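## Task

A yellow sponge is lying on the floor beneath one of the desks. Get it onto the top surface of that same desk, resting on the desk itself and not on any other object there. If the robot tips over or is left leaning, the task fails. It only counts if the sponge stays put without the robot supporting it at the end.

## Robot and tools

ROBOT. A Hello Robot Stretch 4 in a physics simulation. It has a single arm: an omni-wheel base, a lift that slides up a mast, a telescoping arm that reaches forward, a three-joint wrist (yaw, pitch, roll) and a two-finger gripper. It is about 1.6 m tall; the base rim lies within 0.23 m of the base origin. Loose objects may occasionally get nudged by outside forces.

FRAMES. Base frame: origin on the floor below the base centre, x ahead, y to the left, z up. hand_pose (a point between the open fingertips) is reported in this frame and may be slightly wrong. Odometry frame: where the base frame was at scene start. base_odometry counts wheel rotation only, so slipping looks like travel; heading runs -3.142 to 3.142, left positive.

execute_actions(actions, cameras). actions is a list holding one action or nothing (empty just returns state and images). An action may contain base, joints, or both, plus optional pace and contact_limits; or it may be {"end_of_arm": "enable_torque"} on its own, which re-powers any wrist or gripper motor that shut itself off. Motions in one action start together. Nothing lasts past 15 s.
- base: exactly one relative move from where the base last measured itself. {"translate_m": d} drives straight, forward positive, -2 to 2 m. {"strafe_m": d} slides sideways, left positive, -2 to 2 m. {"rotate_rad": d} spins in place, counter-clockwise (left) positive, -3.2 to 3.2 rad.
- joints: a dictionary of absolute targets by name, any subset. lift_m 0 to 1.2 m (height); arm_m 0 to 0.55 m (extension); wrist_yaw_rad -1.134 to 4.276 (0 points ahead, positive turns left, 3.14 stowed; above 3.4 the arm may block it); wrist_pitch_rad -1.117 to 4.259 (0 level, 1.57 pointing down); wrist_roll_rad -1.117 to 4.259 (0 keeps fingers level; positive turns clockwise viewed from behind); gripper_m -0.038 to 0.141 m, the fingertip gap (negative means pressing together). Out-of-range joint targets are clipped to the limit and reported; any other bad value or unknown key rejects the whole call. Joints omitted may keep driving to an earlier target.
- pace: "slow", "default", "fast" or "max" (base up to 0.1/0.3/0.4/0.6 m/s and 1/2/3/4 rad/s; lower when the lift is above 0.2).
- contact_limits: {"arm_m": x}, x from 0 (gentlest) to 0.75 (firmest), default 0.5; how much force the arm may exert before it halts.
- cameras: list from head_camera, head_left_camera, head_right_camera, wrist_camera, or all; omitted/null means all, [] none. The pictures line gives image order.
At scene start, lift_m 0.4 with wrist_yaw_rad 0 in one action unfolds the wrist.

wait(seconds): 0 to 10; commands nothing, returns state and images.
zoom_image(camera, region): region [x0, y0, x1, y1] in pixels of that camera's latest full image, at most 504 by 504.
read_manual(section): licence texts only.
finished_scene(scene): scene number 1 or 2; ends it permanently and reports success, then gives the next task. Replying with no tool call ends everything.

CAMERAS. head_camera sits atop the mast looking forward and down (turn the base to look around). head_left_camera and head_right_camera are fisheyes beside it, aimed lower, showing base and arm. wrist_camera looks along the fingers, tips near the bottom of its image. Calibration (intrinsics and T_world_to_cam relative to the base frame) is given per camera and is approximate.

RESULT LINES.
- base_status / joint_status: done; off_target (stopped short, may still push); contact_stop_at_<key> (hit something, holds there, part may go slack); limit_stop_at_<name> (built-in limit, e.g. own_body or tilt); time_out; torque_fault (wrist/gripper motor went limp; send enable_torque).
- on_its_own: what happened without a command; "held at" is the held target, not the position.
- joint_positions, hand_pose.
- lidar_m: 12 horizontal ranges in metres, 30-degree sectors starting straight ahead and going counter-clockwise (4th left, 7th behind, 10th right); "-" is nothing seen or closer than 0.25 m. Desk tops register; thin legs and clear objects may not.
- wrist_depth_mm: 7x7 grid of median depths, 100 to 2000 mm, from top-left.
- turned_by_wheels vs turned_by_imu: a gap over ~0.1 rad suggests a collision or slip.
- base_tilt: forward and right lean in degrees, with a fixed offset up to ~1.5.
- motor_effort: percent of maximum, positive toward higher joint values, peak in brackets; noisy. A firm squeeze shows in gripper_m effort; a load shifts wrist_pitch_rad effort. Neither gripper position nor done proves a grasp.

GRASPING. Command a gap smaller than the object; squeezing harder pulls it toward the wrist. Fingertips pressed on a surface can jam; raise the lift.

AVOID. Tipping: don't drive or turn with over 1 kg held and arm_m above 0.2, especially at fast paces; avoid steady pushes with a high gripper. A lean over 6 degrees freezes lift, arm and wheels. Pressing the gripper into things with base or arm causes torque faults. Tilted-up, rolled wrists can hit the body. Before finishing, open the gripper, back it away so the item sits on the desk by itself, and confirm in images.

Each tool is called after "Call:" in YAML: its name, and indented under it one key for each argument.

## Session

Call:
execute_actions:
  actions: []

Scene clock: 0.00 s.
base_odometry: x=+0.000 y=+0.000 heading=+0.000 (m, m, rad; odometry frame)
turned_by_wheels: +0.000 (rad since the last result)
turned_by_imu: +0.000 (rad since the last result)
base_tilt: forward=+0.4 right=+0.2 (deg)
lidar_m: 1.88 2.29 0.86 0.69 0.68 0.77 1.14 1.12 1.27 1.03 1.02 1.17
base_status: not commanded
joint_positions: lift_m=+0.250 arm_m=+0.003 wrist_yaw_rad=+3.220 wrist_pitch_rad=-0.008 wrist_roll_rad=+0.011 gripper_m=+0.057
joint_status: not commanded
motor_effort: lift_m=+18 arm_m=+0 wrist_yaw_rad=+0 wrist_pitch_rad=-7 wrist_roll_rad=-1 gripper_m=-2 wheel_0=+0 wheel_1=+1 wheel_2=+0 (%)
hand_pose: x=-0.1210 y=+0.0646 z=+0.4306 quat_wxyz=(-0.039, +0.004, +0.006, +0.999) (m; base frame)
wrist_depth_mm: - 141 140 1618 1430 904 707 / - - 137 1661 1397 946 707 / - 103 137 1618 1397 931 723 / - 116 139 1661 1499 946 723 / 188 1397 1464 1661 1366 960 732 / 196 1366 202 1499 198 904 732 / 198 1025 1025 135 1042 866 750
pictures: head_camera, head_left_camera, head_right_camera, wrist_camera
Images, in order (width x height): head_camera 420x560, head_left_camera 420x672, head_right_camera 420x672, wrist_camera 616x392.

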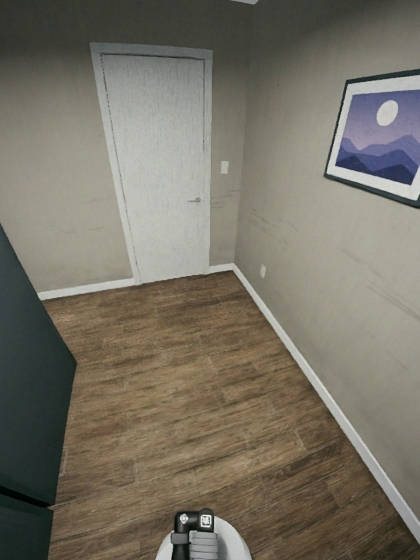

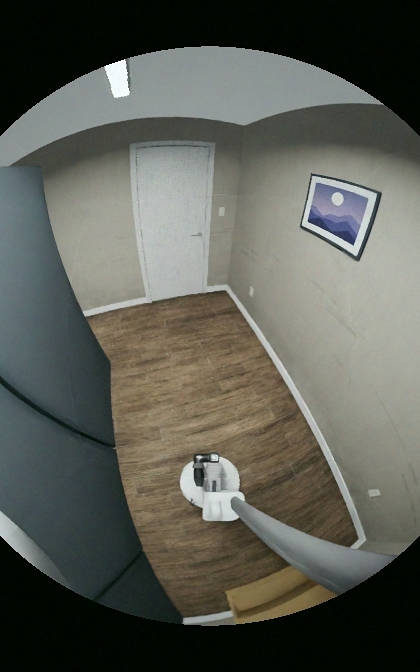

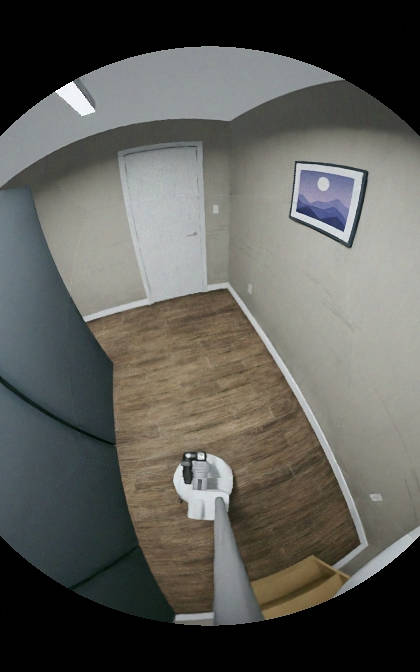

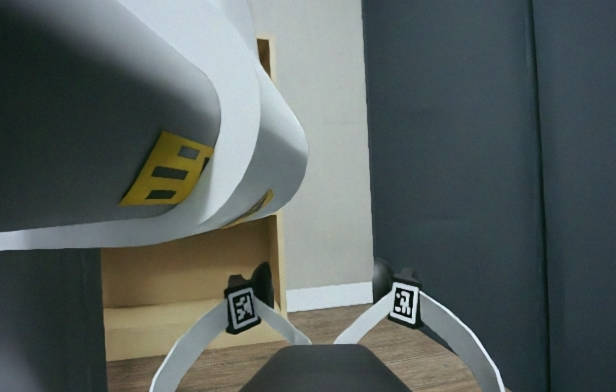

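Call:
execute_actions:
  actions:
    - {"base":{"rotate_rad":0.3}}
  cameras: []

Call:
execute_actions:
  actions:
    - {"base":{"translate_m":1.8},"pace":"max"}
  cameras: []

Call:
execute_actions:
  actions:
    - {"base":{"rotate_rad":1.57}}
  cameras: ["head_camera","head_left_camera"]

Scene clock: 1.27 s.
base_odometry: x=+0.000 y=+0.000 heading=+0.299 (m, m, rad; odometry frame)
turned_by_wheels: +0.299 (rad since the last result)
turned_by_imu: +0.300 (rad since the last result)
base_tilt: forward=+0.4 right=+0.4 (deg)
lidar_m: 2.29 1.03 0.73 0.67 0.69 0.97 1.14 1.15 1.08 1.03 1.08 1.43
base_status: done
joint_positions: lift_m=+0.250 arm_m=+0.003 wrist_yaw_rad=+3.220 wrist_pitch_rad=-0.008 wrist_roll_rad=+0.011 gripper_m=+0.057
joint_status: not commanded
motor_effort: lift_m=+18(18) arm_m=+0(0) wrist_yaw_rad=+1(1) wrist_pitch_rad=-7(7) wrist_roll_rad=-1(0) gripper_m=-2(3) wheel_0=-3(6) wheel_1=-3(9) wheel_2=-2(7) (%)
hand_pose: x=-0.1210 y=+0.0646 z=+0.4306 quat_wxyz=(-0.039, +0.004, +0.006, +0.999) (m; base frame)
wrist_depth_mm: - 141 140 1618 1537 1430 960 / - - 137 1576 1537 1499 946 / - 104 137 1537 1576 1464 960 / - 116 139 1499 1576 1537 991 / 188 1336 1576 1576 1537 1537 991 / 196 1430 202 1308 198 1397 991 / 197 1042 1025 135 1060 946 960
pictures: none
No camera images: the call's "cameras" was empty. Leave "cameras" out to get every camera's image.

Scene clock: 5.83 s.
base_odometry: x=+1.720 y=+0.531 heading=+0.300 (m, m, rad; odometry frame)
turned_by_wheels: +0.000 (rad since the last result)
turned_by_imu: +0.004 (rad since the last result)
base_tilt: forward=+0.4 right=+0.4 (deg)
lidar_m: 0.49 0.51 0.71 1.78 0.88 1.05 2.64 1.41 1.04 0.96 0.68 0.51
base_status: done
joint_positions: lift_m=+0.250 arm_m=+0.003 wrist_yaw_rad=+3.220 wrist_pitch_rad=-0.008 wrist_roll_rad=+0.011 gripper_m=+0.057
joint_status: not commanded
motor_effort: lift_m=+18(18) arm_m=+0(0) wrist_yaw_rad=+1(1) wrist_pitch_rad=-7(6) wrist_roll_rad=-1(1) gripper_m=-3(1) wheel_0=+2(6) wheel_1=+2(7) wheel_2=+1(16) (%)
hand_pose: x=-0.1210 y=+0.0646 z=+0.4306 quat_wxyz=(-0.039, +0.004, +0.006, +0.999) (m; base frame)
wrist_depth_mm: - 141 140 - - 1618 1042 / - - 138 - - 1661 1042 / - 103 138 - - 1708 1078 / - 116 139 - - 1661 1078 / 187 1708 - - - 1756 1098 / 196 1618 203 1618 198 1464 1078 / 197 1042 1025 135 1060 960 976
pictures: none
No camera images: the call's "cameras" was empty. Leave "cameras" out to get every camera's image.

Scene clock: 7.90 s.
base_odometry: x=+1.720 y=+0.531 heading=+1.869 (m, m, rad; odometry frame)
turned_by_wheels: +1.569 (rad since the last result)
turned_by_imu: +1.570 (rad since the last result)
base_tilt: forward=+0.3 right=+0.3 (deg)
lidar_m: 1.77 0.87 1.01 2.52 1.45 1.04 0.96 0.71 0.51 0.49 0.51 0.71
base_status: done
joint_positions: lift_m=+0.250 arm_m=+0.003 wrist_yaw_rad=+3.220 wrist_pitch_rad=-0.008 wrist_roll_rad=+0.011 gripper_m=+0.057
joint_status: not commanded
motor_effort: lift_m=+18(18) arm_m=+0(0) wrist_yaw_rad=+1(1) wrist_pitch_rad=-7(7) wrist_roll_rad=-1(1) gripper_m=-2(2) wheel_0=-2(2) wheel_1=-2(5) wheel_2=-2(7) (%)
hand_pose: x=-0.1210 y=+0.0646 z=+0.4306 quat_wxyz=(-0.039, +0.004, +0.006, +0.999) (m; base frame)
wrist_depth_mm: - 141 140 1098 1078 1098 1060 / - - 138 1098 1078 1060 1042 / - 104 137 1098 1098 1060 1042 / - 116 139 1118 1078 1060 1060 / 187 976 1138 1098 1078 1078 1060 / 196 1078 202 1118 198 1060 1060 / 198 991 1025 135 1042 946 991
pictures: head_camera, head_left_camera
Images, in order (width x height): head_camera 420x560, head_left_camera 420x672.

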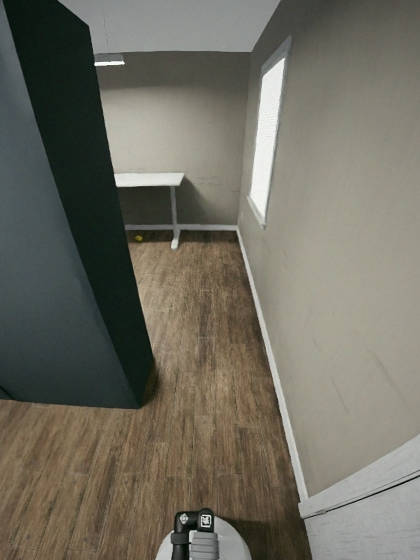

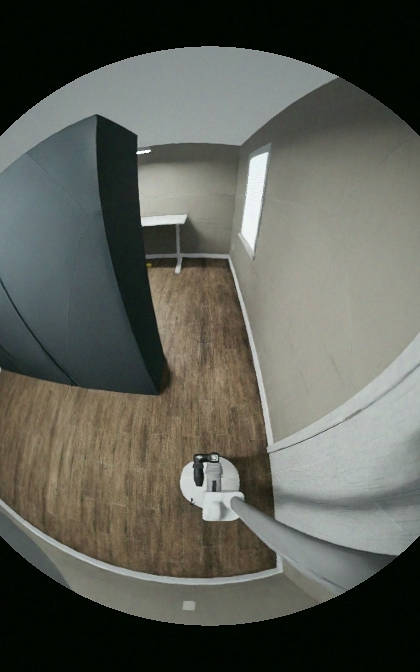

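Call:
execute_actions:
  actions:
    - {"base":{"translate_m":2.0},"joints":{"lift_m":0.4,"wrist_yaw_rad":0},"pace":"max"}

Scene clock: 12.90 s.
base_odometry: x=+1.131 y=+2.443 heading=+1.869 (m, m, rad; odometry frame)
turned_by_wheels: +0.000 (rad since the last result)
turned_by_imu: +0.004 (rad since the last result)
base_tilt: forward=+0.3 right=+0.2 (deg)
lidar_m: 1.45 1.10 1.36 2.53 1.16 0.96 1.98 0.65 0.45 0.38 0.39 0.52
base_status: done
joint_positions: lift_m=+0.400 arm_m=+0.003 wrist_yaw_rad=+0.000 wrist_pitch_rad=-0.008 wrist_roll_rad=+0.011 gripper_m=+0.057
joint_status: all done
motor_effort: lift_m=+19(23) arm_m=+0(0) wrist_yaw_rad=+0(6) wrist_pitch_rad=-7(8) wrist_roll_rad=+0(0) gripper_m=-2(1) wheel_0=+0(12) wheel_1=+1(11) wheel_2=+2(14) (%)
hand_pose: x=+0.4620 y=-0.0874 z=+0.5805 quat_wxyz=(+1.000, +0.006, -0.004, +0.000) (m; base frame)
wrist_depth_mm: 1576 1618 1576 1576 1255 615 424 / 946 1576 1576 1618 1281 627 452 / 1160 1576 1576 1576 1336 676 477 / 1618 1576 1576 1576 1366 699 480 / 1618 1576 1618 1576 1205 699 480 / 1576 1576 202 1618 198 661 488 / 1430 1255 1366 135 1182 621 492
pictures: head_camera, head_left_camera, head_right_camera, wrist_camera
camera_calibration (this result's frames):
wrist_camera: T_world_to_cam=[[0.0394451, -0.998333, -0.0421385, -0.0721265], [0.00910962, 0.0425288, -0.999054, 0.638914], [0.99918, 0.0390239, 0.010772, -0.234761], [0, 0, 0, 1]] pos_world=[0.231593, -0.0900172, 0.637799]
Images, in order (width x height): head_camera 420x560, head_left_camera 420x672, head_right_camera 420x672, wrist_camera 616x392.

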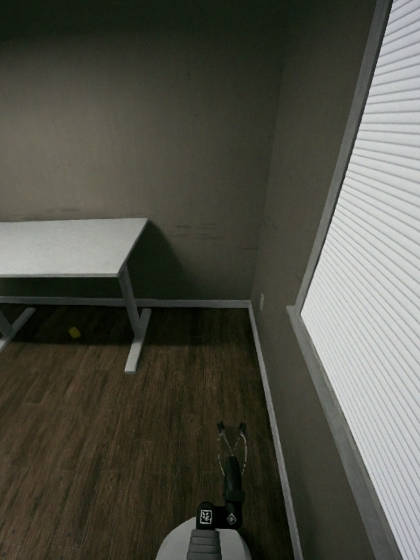

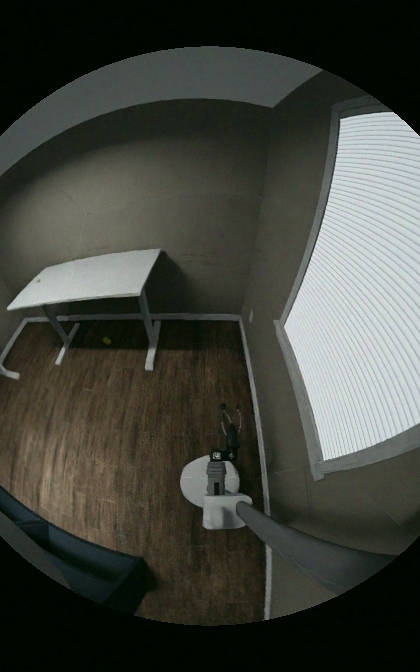

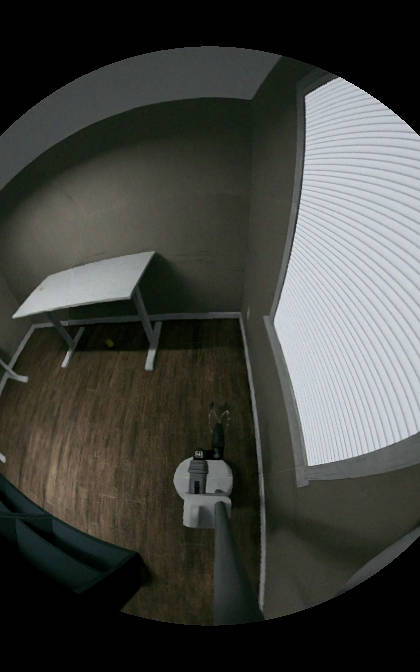

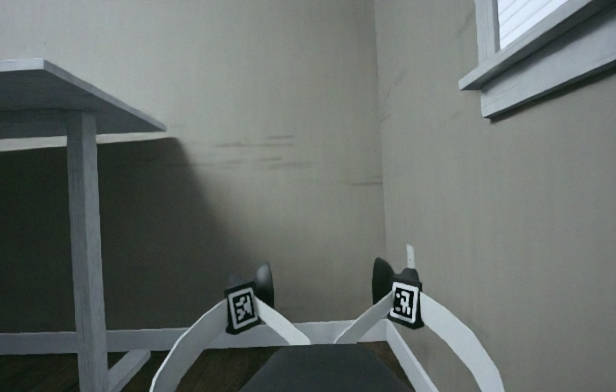

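Call:
execute_actions:
  actions:
    - {"base":{"strafe_m":1.41},"joints":{"lift_m":0.4,"arm_m":0.4,"wrist_pitch_rad":1.0,"gripper_m":0.14},"pace":"max"}

Scene clock: 16.97 s.
base_odometry: x=-0.217 y=+2.028 heading=+1.869 (m, m, rad; odometry frame)
turned_by_wheels: +0.000 (rad since the last result)
turned_by_imu: -0.003 (rad since the last result)
base_tilt: forward=+0.4 right=+0.3 (deg)
lidar_m: 0.89 0.92 1.20 1.13 1.16 0.89 0.81 0.87 1.15 1.81 1.85 0.97
base_status: done
joint_positions: lift_m=+0.400 arm_m=+0.399 wrist_yaw_rad=+0.000 wrist_pitch_rad=+1.001 wrist_roll_rad=+0.011 gripper_m=+0.140
joint_status: all done
motor_effort: lift_m=+19(19) arm_m=+8(7) wrist_yaw_rad=+0(2) wrist_pitch_rad=-4(5) wrist_roll_rad=+0(1) gripper_m=-1(3) wheel_0=+2(16) wheel_1=-2(11) wheel_2=+0(2) (%)
hand_pose: x=+0.7250 y=-0.0874 z=+0.3352 quat_wxyz=(+0.877, +0.005, +0.480, -0.003) (m; base frame)
wrist_depth_mm: 946 976 946 931 904 891 842 / 778 854 820 809 809 788 788 / 741 750 741 723 723 707 699 / 676 676 668 668 647 640 627 / 627 615 609 591 591 585 574 / 569 559 539 559 535 208 530 / 530 517 517 133 504 500 492
pictures: head_camera, head_left_camera, head_right_camera, wrist_camera
camera_calibration (this result's frames):
wrist_camera: T_world_to_cam=[[-0.0144971, -0.998343, -0.0556787, -0.0492014], [-0.840877, 0.042303, -0.539571, 0.853672], [0.541033, 0.0389967, -0.840097, 0.122386], [0, 0, 0, 1]] pos_world=[0.650905, -0.0900055, 0.560694]
Images, in order (width x height): head_camera 420x560, head_left_camera 420x672, head_right_camera 420x672, wrist_camera 616x392.

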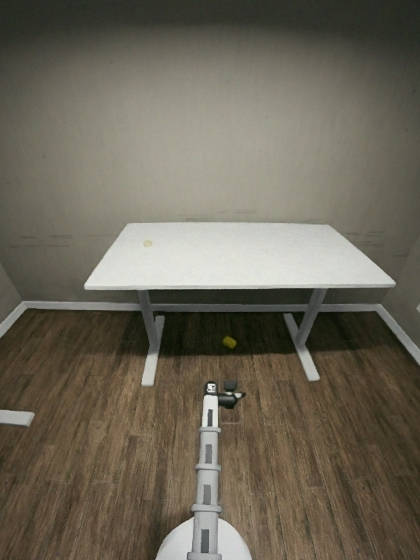

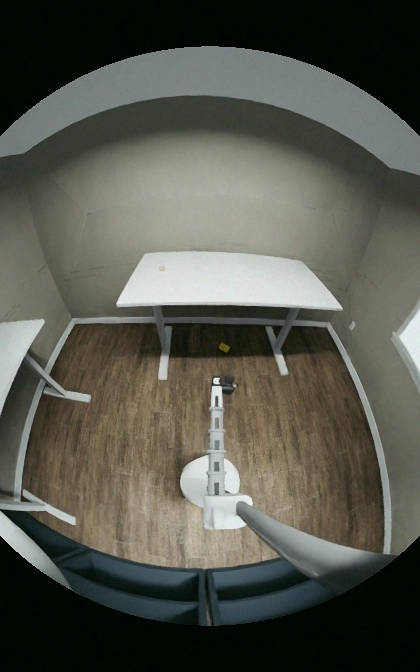

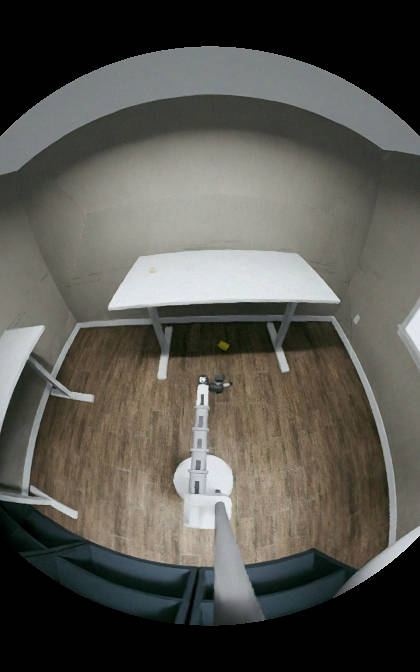

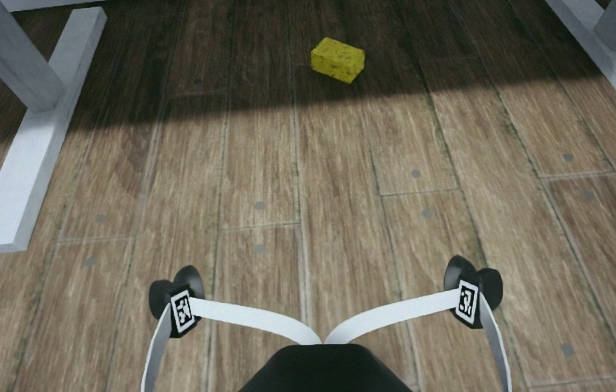

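Call:
execute_actions:
  actions:
    - {"base":{"translate_m":0.66},"joints":{"lift_m":0.3,"arm_m":0.5,"wrist_pitch_rad":1.57},"pace":"fast"}
  cameras: ["wrist_camera","head_right_camera"]

Scene clock: 20.00 s.
base_odometry: x=-0.411 y=+2.659 heading=+1.870 (m, m, rad; odometry frame)
turned_by_wheels: +0.000 (rad since the last result)
turned_by_imu: +0.002 (rad since the last result)
base_tilt: forward=+0.3 right=+0.3 (deg)
lidar_m: 0.25 0.25 0.32 1.17 1.17 1.58 1.49 1.54 1.88 1.77 0.39 0.26
base_status: done
joint_positions: lift_m=+0.300 arm_m=+0.499 wrist_yaw_rad=+0.000 wrist_pitch_rad=+1.570 wrist_roll_rad=+0.011 gripper_m=+0.140
joint_status: all done
motor_effort: lift_m=+16(16) arm_m=+8(9) wrist_yaw_rad=+0(2) wrist_pitch_rad=+0(4) wrist_roll_rad=-1(1) gripper_m=+3(1) wheel_0=+2(12) wheel_1=+2(12) wheel_2=+0(13) (%)
hand_pose: x=+0.6697 y=-0.0874 z=+0.1899 quat_wxyz=(+0.707, +0.004, +0.707, -0.004) (m; base frame)
wrist_depth_mm: 424 421 418 415 413 410 404 / 424 424 418 415 410 407 404 / 430 424 415 415 413 407 407 / 427 424 418 415 415 413 407 / 430 427 421 418 370 410 407 / 430 424 421 418 410 211 404 / 430 427 421 132 413 410 407
pictures: head_right_camera, wrist_camera
camera_calibration (this result's frames):
wrist_camera: T_world_to_cam=[[-0.0422997, -0.998344, -0.0389745, -0.0426833], [-0.999099, 0.0423978, -0.00169425, 0.732572], [0.00334387, 0.0388677, -0.999239, 0.420569], [0, 0, 0, 1]] pos_world=[0.7287, -0.0900187, 0.419826]
Images, in order (width x height): head_right_camera 420x672, wrist_camera 616x392.

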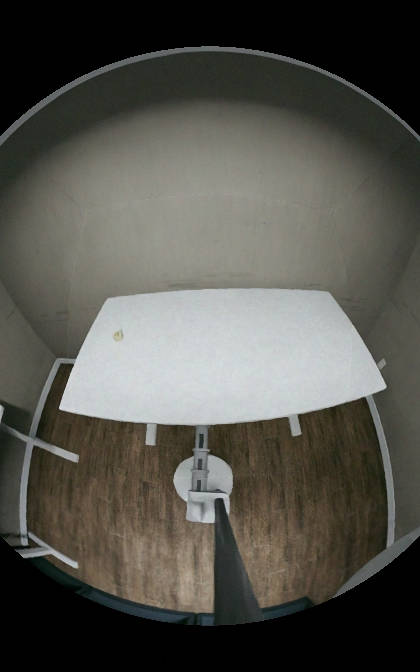

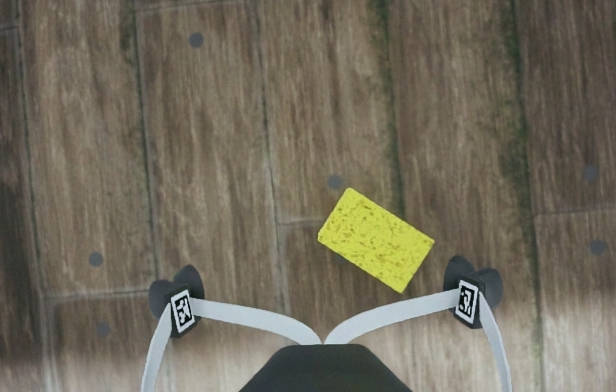

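Call:
execute_actions:
  actions:
    - {"base":{"strafe_m":-0.055},"joints":{"lift_m":0.2,"arm_m":0.514,"wrist_roll_rad":-0.95}}
  cameras: ["wrist_camera"]

Scene clock: 21.53 s.
base_odometry: x=-0.359 y=+2.675 heading=+1.870 (m, m, rad; odometry frame)
turned_by_wheels: +0.000 (rad since the last result)
turned_by_imu: +0.001 (rad since the last result)
base_tilt: forward=+0.5 right=+0.2 (deg)
lidar_m: 0.25 0.25 0.35 1.21 1.25 1.58 1.50 1.54 1.81 1.72 0.39 0.27
base_status: done
joint_positions: lift_m=+0.200 arm_m=+0.512 wrist_yaw_rad=+0.000 wrist_pitch_rad=+1.570 wrist_roll_rad=-0.950 gripper_m=+0.140
joint_status: all done
motor_effort: lift_m=+15(16) arm_m=+8(7) wrist_yaw_rad=+0(1) wrist_pitch_rad=+0(1) wrist_roll_rad=-2(5) gripper_m=+1(0) wheel_0=+2(11) wheel_1=-1(14) wheel_2=+0(1) (%)
hand_pose: x=+0.6836 y=-0.0874 z=+0.0899 quat_wxyz=(+0.629, -0.323, +0.629, +0.323) (m; base frame)
wrist_depth_mm: 325 322 320 315 312 306 304 / 327 322 319 315 312 307 306 / 327 324 320 317 310 307 306 / 329 325 319 315 312 309 304 / 327 322 320 271 310 306 306 / 327 325 317 270 310 213 306 / 330 325 320 132 310 309 306
pictures: wrist_camera
camera_calibration (this result's frames):
wrist_camera: T_world_to_cam=[[0.794193, -0.606454, -0.0383683, -0.583616], [-0.60694, -0.794747, -0.00131447, 0.405021], [-0.0296959, 0.0243312, -0.999263, 0.34195], [0, 0, 0, 1]] pos_world=[0.719482, -0.0403673, 0.319838]
Images, in order (width x height): wrist_camera 616x392.

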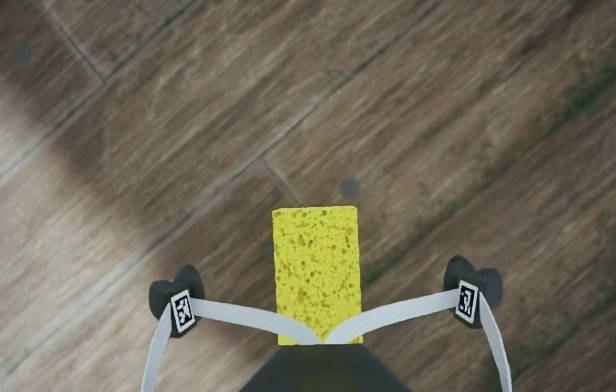

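Call:
execute_actions:
  actions:
    - {"joints":{"lift_m":0.143,"gripper_m":0.1}}
  cameras: []

Call:
execute_actions:
  actions:
    - {"joints":{"gripper_m":0.02}}
  cameras: ["wrist_camera"]

Call:
execute_actions:
  actions:
    - {"base":{"translate_m":-0.25},"joints":{"lift_m":0.3,"arm_m":0.15}}
  cameras: ["wrist_camera","head_right_camera"]

Scene clock: 23.07 s.
base_odometry: x=-0.359 y=+2.675 heading=+1.870 (m, m, rad; odometry frame)
turned_by_wheels: +0.000 (rad since the last result)
turned_by_imu: +0.000 (rad since the last result)
base_tilt: forward=+0.4 right=+0.3 (deg)
lidar_m: 0.25 0.25 0.33 1.21 1.25 1.60 1.50 1.54 1.82 1.71 0.39 0.27
base_status: not commanded
joint_positions: lift_m=+0.143 arm_m=+0.513 wrist_yaw_rad=+0.000 wrist_pitch_rad=+1.570 wrist_roll_rad=-0.950 gripper_m=+0.100
joint_status: all done
motor_effort: lift_m=+15(16) arm_m=+8(8) wrist_yaw_rad=+1(0) wrist_pitch_rad=+1(0) wrist_roll_rad=-1(2) gripper_m=-3(1) wheel_0=+2(2) wheel_1=-1(0) wheel_2=+0(0) (%)
hand_pose: x=+0.6836 y=-0.0874 z=+0.0329 quat_wxyz=(+0.629, -0.323, +0.629, +0.323) (m; base frame)
wrist_depth_mm: 268 264 259 257 256 253 250 / 267 265 260 257 255 253 249 / 266 263 262 258 256 252 250 / 267 264 262 257 255 254 252 / 268 265 262 213 255 253 250 / 267 265 204 213 212 251 250 / 268 265 263 137 254 251 251
pictures: none
No camera images: the call's "cameras" was empty. Leave "cameras" out to get every camera's image.

Scene clock: 24.70 s.
base_odometry: x=-0.359 y=+2.675 heading=+1.870 (m, m, rad; odometry frame)
turned_by_wheels: +0.000 (rad since the last result)
turned_by_imu: +0.000 (rad since the last result)
base_tilt: forward=+0.3 right=+0.4 (deg)
lidar_m: 0.25 0.26 0.34 1.21 1.26 1.59 1.49 1.54 1.82 1.70 0.39 0.27
base_status: not commanded
joint_positions: lift_m=+0.143 arm_m=+0.513 wrist_yaw_rad=+0.000 wrist_pitch_rad=+1.570 wrist_roll_rad=-0.950 gripper_m=+0.020
joint_status: all done
motor_effort: lift_m=+15(15) arm_m=+9(8) wrist_yaw_rad=+1(1) wrist_pitch_rad=+0(1) wrist_roll_rad=-1(1) gripper_m=-18(19) wheel_0=+2(2) wheel_1=-1(1) wheel_2=+0(0) (%)
hand_pose: x=+0.6836 y=-0.0874 z=+0.0329 quat_wxyz=(+0.629, -0.323, +0.629, +0.323) (m; base frame)
wrist_depth_mm: 267 264 262 257 255 251 249 / 267 264 260 258 255 252 250 / 267 264 260 258 255 252 249 / 268 264 262 258 255 252 250 / 267 262 262 202 254 252 250 / 268 265 192 200 190 252 250 / 268 265 262 145 255 252 249
pictures: wrist_camera
camera_calibration (this result's frames):
wrist_camera: T_world_to_cam=[[0.794193, -0.606452, -0.0383684, -0.585805], [-0.606939, -0.794747, -0.0013144, 0.404946], [-0.029696, 0.0243311, -0.999263, 0.285007], [0, 0, 0, 1]] pos_world=[0.719484, -0.0403673, 0.262853]
Images, in order (width x height): wrist_camera 616x392.

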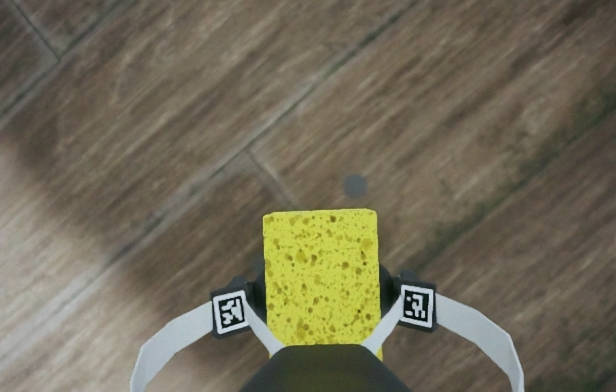

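Scene clock: 27.00 s.
base_odometry: x=-0.285 y=+2.436 heading=+1.869 (m, m, rad; odometry frame)
turned_by_wheels: -0.001 (rad since the last result)
turned_by_imu: +0.000 (rad since the last result)
base_tilt: forward=+0.4 right=+0.5 (deg)
lidar_m: 0.49 0.50 0.69 1.20 1.22 1.34 1.23 1.29 1.86 1.73 0.78 0.52
base_status: done
joint_positions: lift_m=+0.300 arm_m=+0.151 wrist_yaw_rad=+0.000 wrist_pitch_rad=+1.570 wrist_roll_rad=-0.950 gripper_m=+0.020
joint_status: all done
motor_effort: lift_m=+20(26) arm_m=-8(7) wrist_yaw_rad=+1(0) wrist_pitch_rad=-1(1) wrist_roll_rad=-1(2) gripper_m=-20(18) wheel_0=-3(7) wheel_1=-4(12) wheel_2=+0(12) (%)
hand_pose: x=+0.3225 y=-0.0874 z=+0.1895 quat_wxyz=(+0.629, -0.323, +0.629, +0.323) (m; base frame)
wrist_depth_mm: 433 427 418 415 410 407 402 / 430 430 421 418 413 404 404 / 436 430 424 415 415 407 404 / 298 424 421 418 413 407 404 / 229 281 424 200 410 407 402 / 212 245 191 201 190 407 404 / 211 212 368 145 415 404 402
pictures: head_right_camera, wrist_camera
camera_calibration (this result's frames):
wrist_camera: T_world_to_cam=[[0.794133, -0.606523, -0.0385002, -0.29299], [-0.60701, -0.794693, -0.00121357, 0.186006], [-0.0298598, 0.0243338, -0.999258, 0.430793], [0, 0, 0, 1]] pos_world=[0.358444, -0.0403705, 0.419419]
Images, in order (width x height): head_right_camera 420x672, wrist_camera 616x392.

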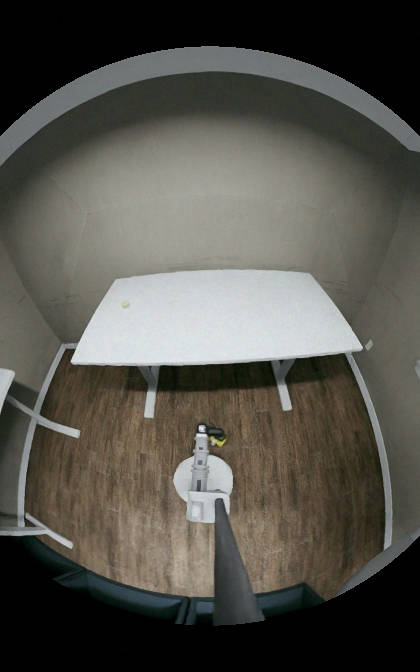

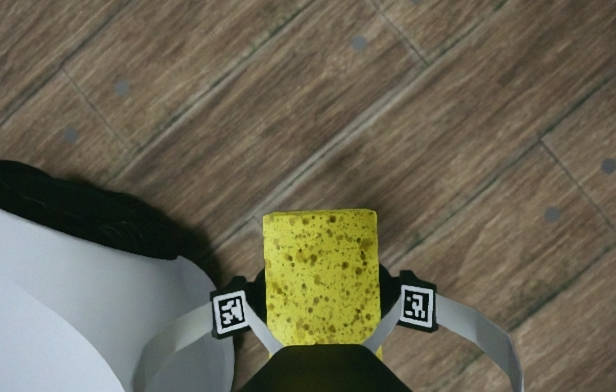

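Call:
execute_actions:
  actions:
    - {"joints":{"lift_m":1.15,"arm_m":0.12},"pace":"fast"}
  cameras: ["wrist_camera"]

Scene clock: 30.27 s.
base_odometry: x=-0.285 y=+2.436 heading=+1.869 (m, m, rad; odometry frame)
turned_by_wheels: +0.000 (rad since the last result)
turned_by_imu: +0.001 (rad since the last result)
base_tilt: forward=+0.4 right=+0.4 (deg)
lidar_m: 0.50 0.51 0.69 1.19 1.25 1.34 1.25 1.28 1.86 1.72 0.79 0.52
base_status: not commanded
joint_positions: lift_m=+1.150 arm_m=+0.121 wrist_yaw_rad=+0.000 wrist_pitch_rad=+1.570 wrist_roll_rad=-0.950 gripper_m=+0.020
joint_status: all done
motor_effort: lift_m=+20(21) arm_m=-8(9) wrist_yaw_rad=+0(0) wrist_pitch_rad=+0(2) wrist_roll_rad=-1(1) gripper_m=-17(18) wheel_0=-3(3) wheel_1=-4(4) wheel_2=+0(0) (%)
hand_pose: x=+0.2926 y=-0.0874 z=+1.0396 quat_wxyz=(+0.629, -0.323, +0.629, +0.323) (m; base frame)
wrist_depth_mm: 1336 1308 1308 1281 1281 309 306 / 1336 1308 1308 1281 1255 1255 307 / 1336 1336 1308 1281 1281 1255 315 / 1336 1336 1098 1255 1255 1281 1255 / 1336 1308 1078 201 1255 1281 1229 / 1308 1281 191 202 191 1255 1229 / 1308 1308 1308 145 1281 1229 1229
pictures: wrist_camera
camera_calibration (this result's frames):
wrist_camera: T_world_to_cam=[[0.794265, -0.606362, -0.0383211, -0.23672], [-0.606848, -0.794817, -0.00135044, 0.168965], [-0.0296394, 0.0243277, -0.999265, 1.27925], [0, 0, 0, 1]] pos_world=[0.328471, -0.0403632, 1.26947]
Images, in order (width x height): wrist_camera 616x392.

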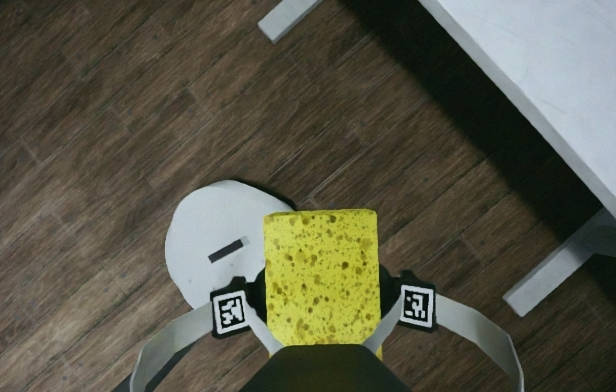

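Call:
execute_actions:
  actions:
    - {"joints":{"arm_m":0.51},"pace":"fast"}
  cameras: ["wrist_camera"]

Scene clock: 32.20 s.
base_odometry: x=-0.285 y=+2.436 heading=+1.869 (m, m, rad; odometry frame)
turned_by_wheels: +0.000 (rad since the last result)
turned_by_imu: +0.001 (rad since the last result)
base_tilt: forward=+0.4 right=+0.4 (deg)
lidar_m: 0.48 0.51 0.66 1.20 1.26 1.34 1.25 1.28 1.85 1.73 0.79 0.54
base_status: not commanded
joint_positions: lift_m=+1.150 arm_m=+0.509 wrist_yaw_rad=+0.000 wrist_pitch_rad=+1.570 wrist_roll_rad=-0.950 gripper_m=+0.020
joint_status: all done
motor_effort: lift_m=+20(19) arm_m=+8(8) wrist_yaw_rad=+0(0) wrist_pitch_rad=+1(2) wrist_roll_rad=+0(1) gripper_m=-20(18) wheel_0=-3(3) wheel_1=-4(4) wheel_2=+0(0) (%)
hand_pose: x=+0.6797 y=-0.0874 z=+1.0396 quat_wxyz=(+0.629, -0.324, +0.628, +0.323) (m; base frame)
wrist_depth_mm: 327 320 319 315 310 307 303 / 327 324 319 314 310 307 303 / 327 322 320 315 312 307 306 / 327 324 320 314 312 307 303 / 1336 324 317 201 310 307 303 / 1336 324 191 201 190 307 304 / 1336 1118 322 145 310 310 307
pictures: wrist_camera
camera_calibration (this result's frames):
wrist_camera: T_world_to_cam=[[0.794579, -0.605964, -0.0381126, -0.544587], [-0.606449, -0.795121, -0.00150938, 0.403753], [-0.0293895, 0.0243127, -0.999272, 1.29056], [0, 0, 0, 1]] pos_world=[0.715502, -0.0403451, 1.26948]
Images, in order (width x height): wrist_camera 616x392.

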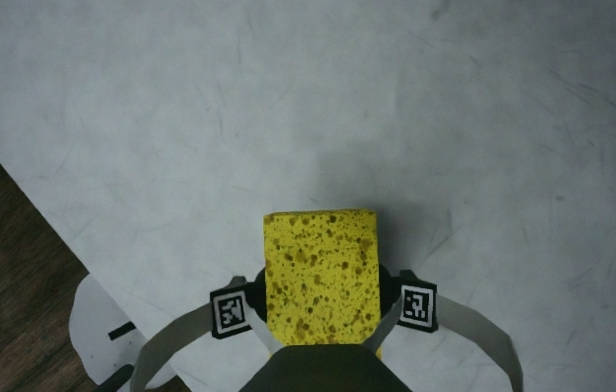

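Call:
execute_actions:
  actions:
    - {"joints":{"lift_m":1.094}}
  cameras: []

Call:
execute_actions:
  actions:
    - {"joints":{"gripper_m":0.1}}
  cameras: []

Call:
execute_actions:
  actions:
    - {"joints":{"lift_m":1.16},"pace":"fast"}
  cameras: ["wrist_camera"]

Scene clock: 33.40 s.
base_odometry: x=-0.285 y=+2.436 heading=+1.869 (m, m, rad; odometry frame)
turned_by_wheels: +0.000 (rad since the last result)
turned_by_imu: +0.000 (rad since the last result)
base_tilt: forward=+0.4 right=+0.5 (deg)
lidar_m: 0.49 0.51 0.68 1.19 1.25 1.32 1.25 1.29 1.87 1.73 0.77 0.56
base_status: not commanded
joint_positions: lift_m=+1.094 arm_m=+0.509 wrist_yaw_rad=+0.000 wrist_pitch_rad=+1.570 wrist_roll_rad=-0.950 gripper_m=+0.020
joint_status: all done
motor_effort: lift_m=+15(19) arm_m=+8(8) wrist_yaw_rad=+0(0) wrist_pitch_rad=+0(2) wrist_roll_rad=-1(0) gripper_m=-18(19) wheel_0=-3(3) wheel_1=-3(4) wheel_2=+0(0) (%)
hand_pose: x=+0.6797 y=-0.0874 z=+0.9839 quat_wxyz=(+0.629, -0.324, +0.628, +0.323) (m; base frame)
wrist_depth_mm: 268 266 263 258 256 253 251 / 270 266 262 259 256 253 251 / 270 264 263 258 256 253 251 / 270 265 263 259 256 254 250 / 268 266 262 202 256 254 251 / 1281 266 191 200 190 253 252 / 1255 266 264 145 257 252 251
pictures: none
No camera images: the call's "cameras" was empty. Leave "cameras" out to get every camera's image.

Scene clock: 35.03 s.
base_odometry: x=-0.285 y=+2.436 heading=+1.869 (m, m, rad; odometry frame)
turned_by_wheels: +0.000 (rad since the last result)
turned_by_imu: +0.000 (rad since the last result)
base_tilt: forward=+0.4 right=+0.5 (deg)
lidar_m: 0.49 0.51 0.67 1.20 1.25 1.31 1.25 1.30 1.87 1.72 0.78 0.55
base_status: not commanded
joint_positions: lift_m=+1.094 arm_m=+0.509 wrist_yaw_rad=+0.000 wrist_pitch_rad=+1.570 wrist_roll_rad=-0.950 gripper_m=+0.100
joint_status: all done
motor_effort: lift_m=+15(16) arm_m=+8(8) wrist_yaw_rad=+0(0) wrist_pitch_rad=+1(0) wrist_roll_rad=+0(0) gripper_m=-1(19) wheel_0=-3(3) wheel_1=-4(4) wheel_2=+0(0) (%)
hand_pose: x=+0.6797 y=-0.0874 z=+0.9839 quat_wxyz=(+0.629, -0.324, +0.628, +0.323) (m; base frame)
wrist_depth_mm: 270 265 262 258 256 253 250 / 268 265 263 259 256 252 251 / 268 265 262 259 256 252 251 / 268 266 262 258 257 253 250 / 270 267 262 215 256 254 251 / 1281 266 204 214 213 253 251 / 1281 267 263 137 256 253 252
pictures: none
No camera images: the call's "cameras" was empty. Leave "cameras" out to get every camera's image.

Scene clock: 36.03 s.
base_odometry: x=-0.285 y=+2.436 heading=+1.869 (m, m, rad; odometry frame)
turned_by_wheels: +0.000 (rad since the last result)
turned_by_imu: +0.000 (rad since the last result)
base_tilt: forward=+0.4 right=+0.4 (deg)
lidar_m: 0.48 0.52 0.67 1.20 1.23 1.33 1.26 1.29 1.86 1.72 0.79 0.55
base_status: not commanded
joint_positions: lift_m=+1.160 arm_m=+0.509 wrist_yaw_rad=+0.000 wrist_pitch_rad=+1.570 wrist_roll_rad=-0.950 gripper_m=+0.100
joint_status: all done
motor_effort: lift_m=+20(22) arm_m=+8(8) wrist_yaw_rad=+0(0) wrist_pitch_rad=+0(1) wrist_roll_rad=-1(0) gripper_m=-1(2) wheel_0=-3(3) wheel_1=-4(3) wheel_2=+0(0) (%)
hand_pose: x=+0.6797 y=-0.0874 z=+1.0496 quat_wxyz=(+0.629, -0.324, +0.628, +0.323) (m; base frame)
wrist_depth_mm: 338 332 329 325 322 317 315 / 336 334 329 324 322 317 314 / 338 334 329 325 322 319 315 / 338 334 330 325 320 317 315 / 1336 334 330 279 320 319 314 / 1336 336 204 282 279 317 315 / 1366 1098 329 137 320 319 315
pictures: wrist_camera
camera_calibration (this result's frames):
wrist_camera: T_world_to_cam=[[0.794554, -0.605992, -0.038182, -0.5441], [-0.606477, -0.795099, -0.00145637, 0.403719], [-0.029476, 0.0243137, -0.99927, 1.30062], [0, 0, 0, 1]] pos_world=[0.7155, -0.0403464, 1.27948]
Images, in order (width x height): wrist_camera 616x392.

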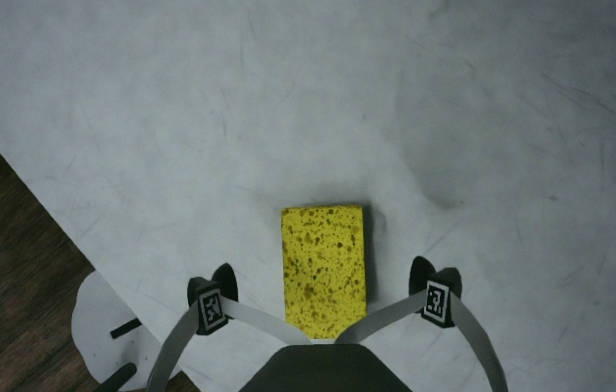

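Call:
finished_scene:
  scene: 1

The scene is finished: the task was done.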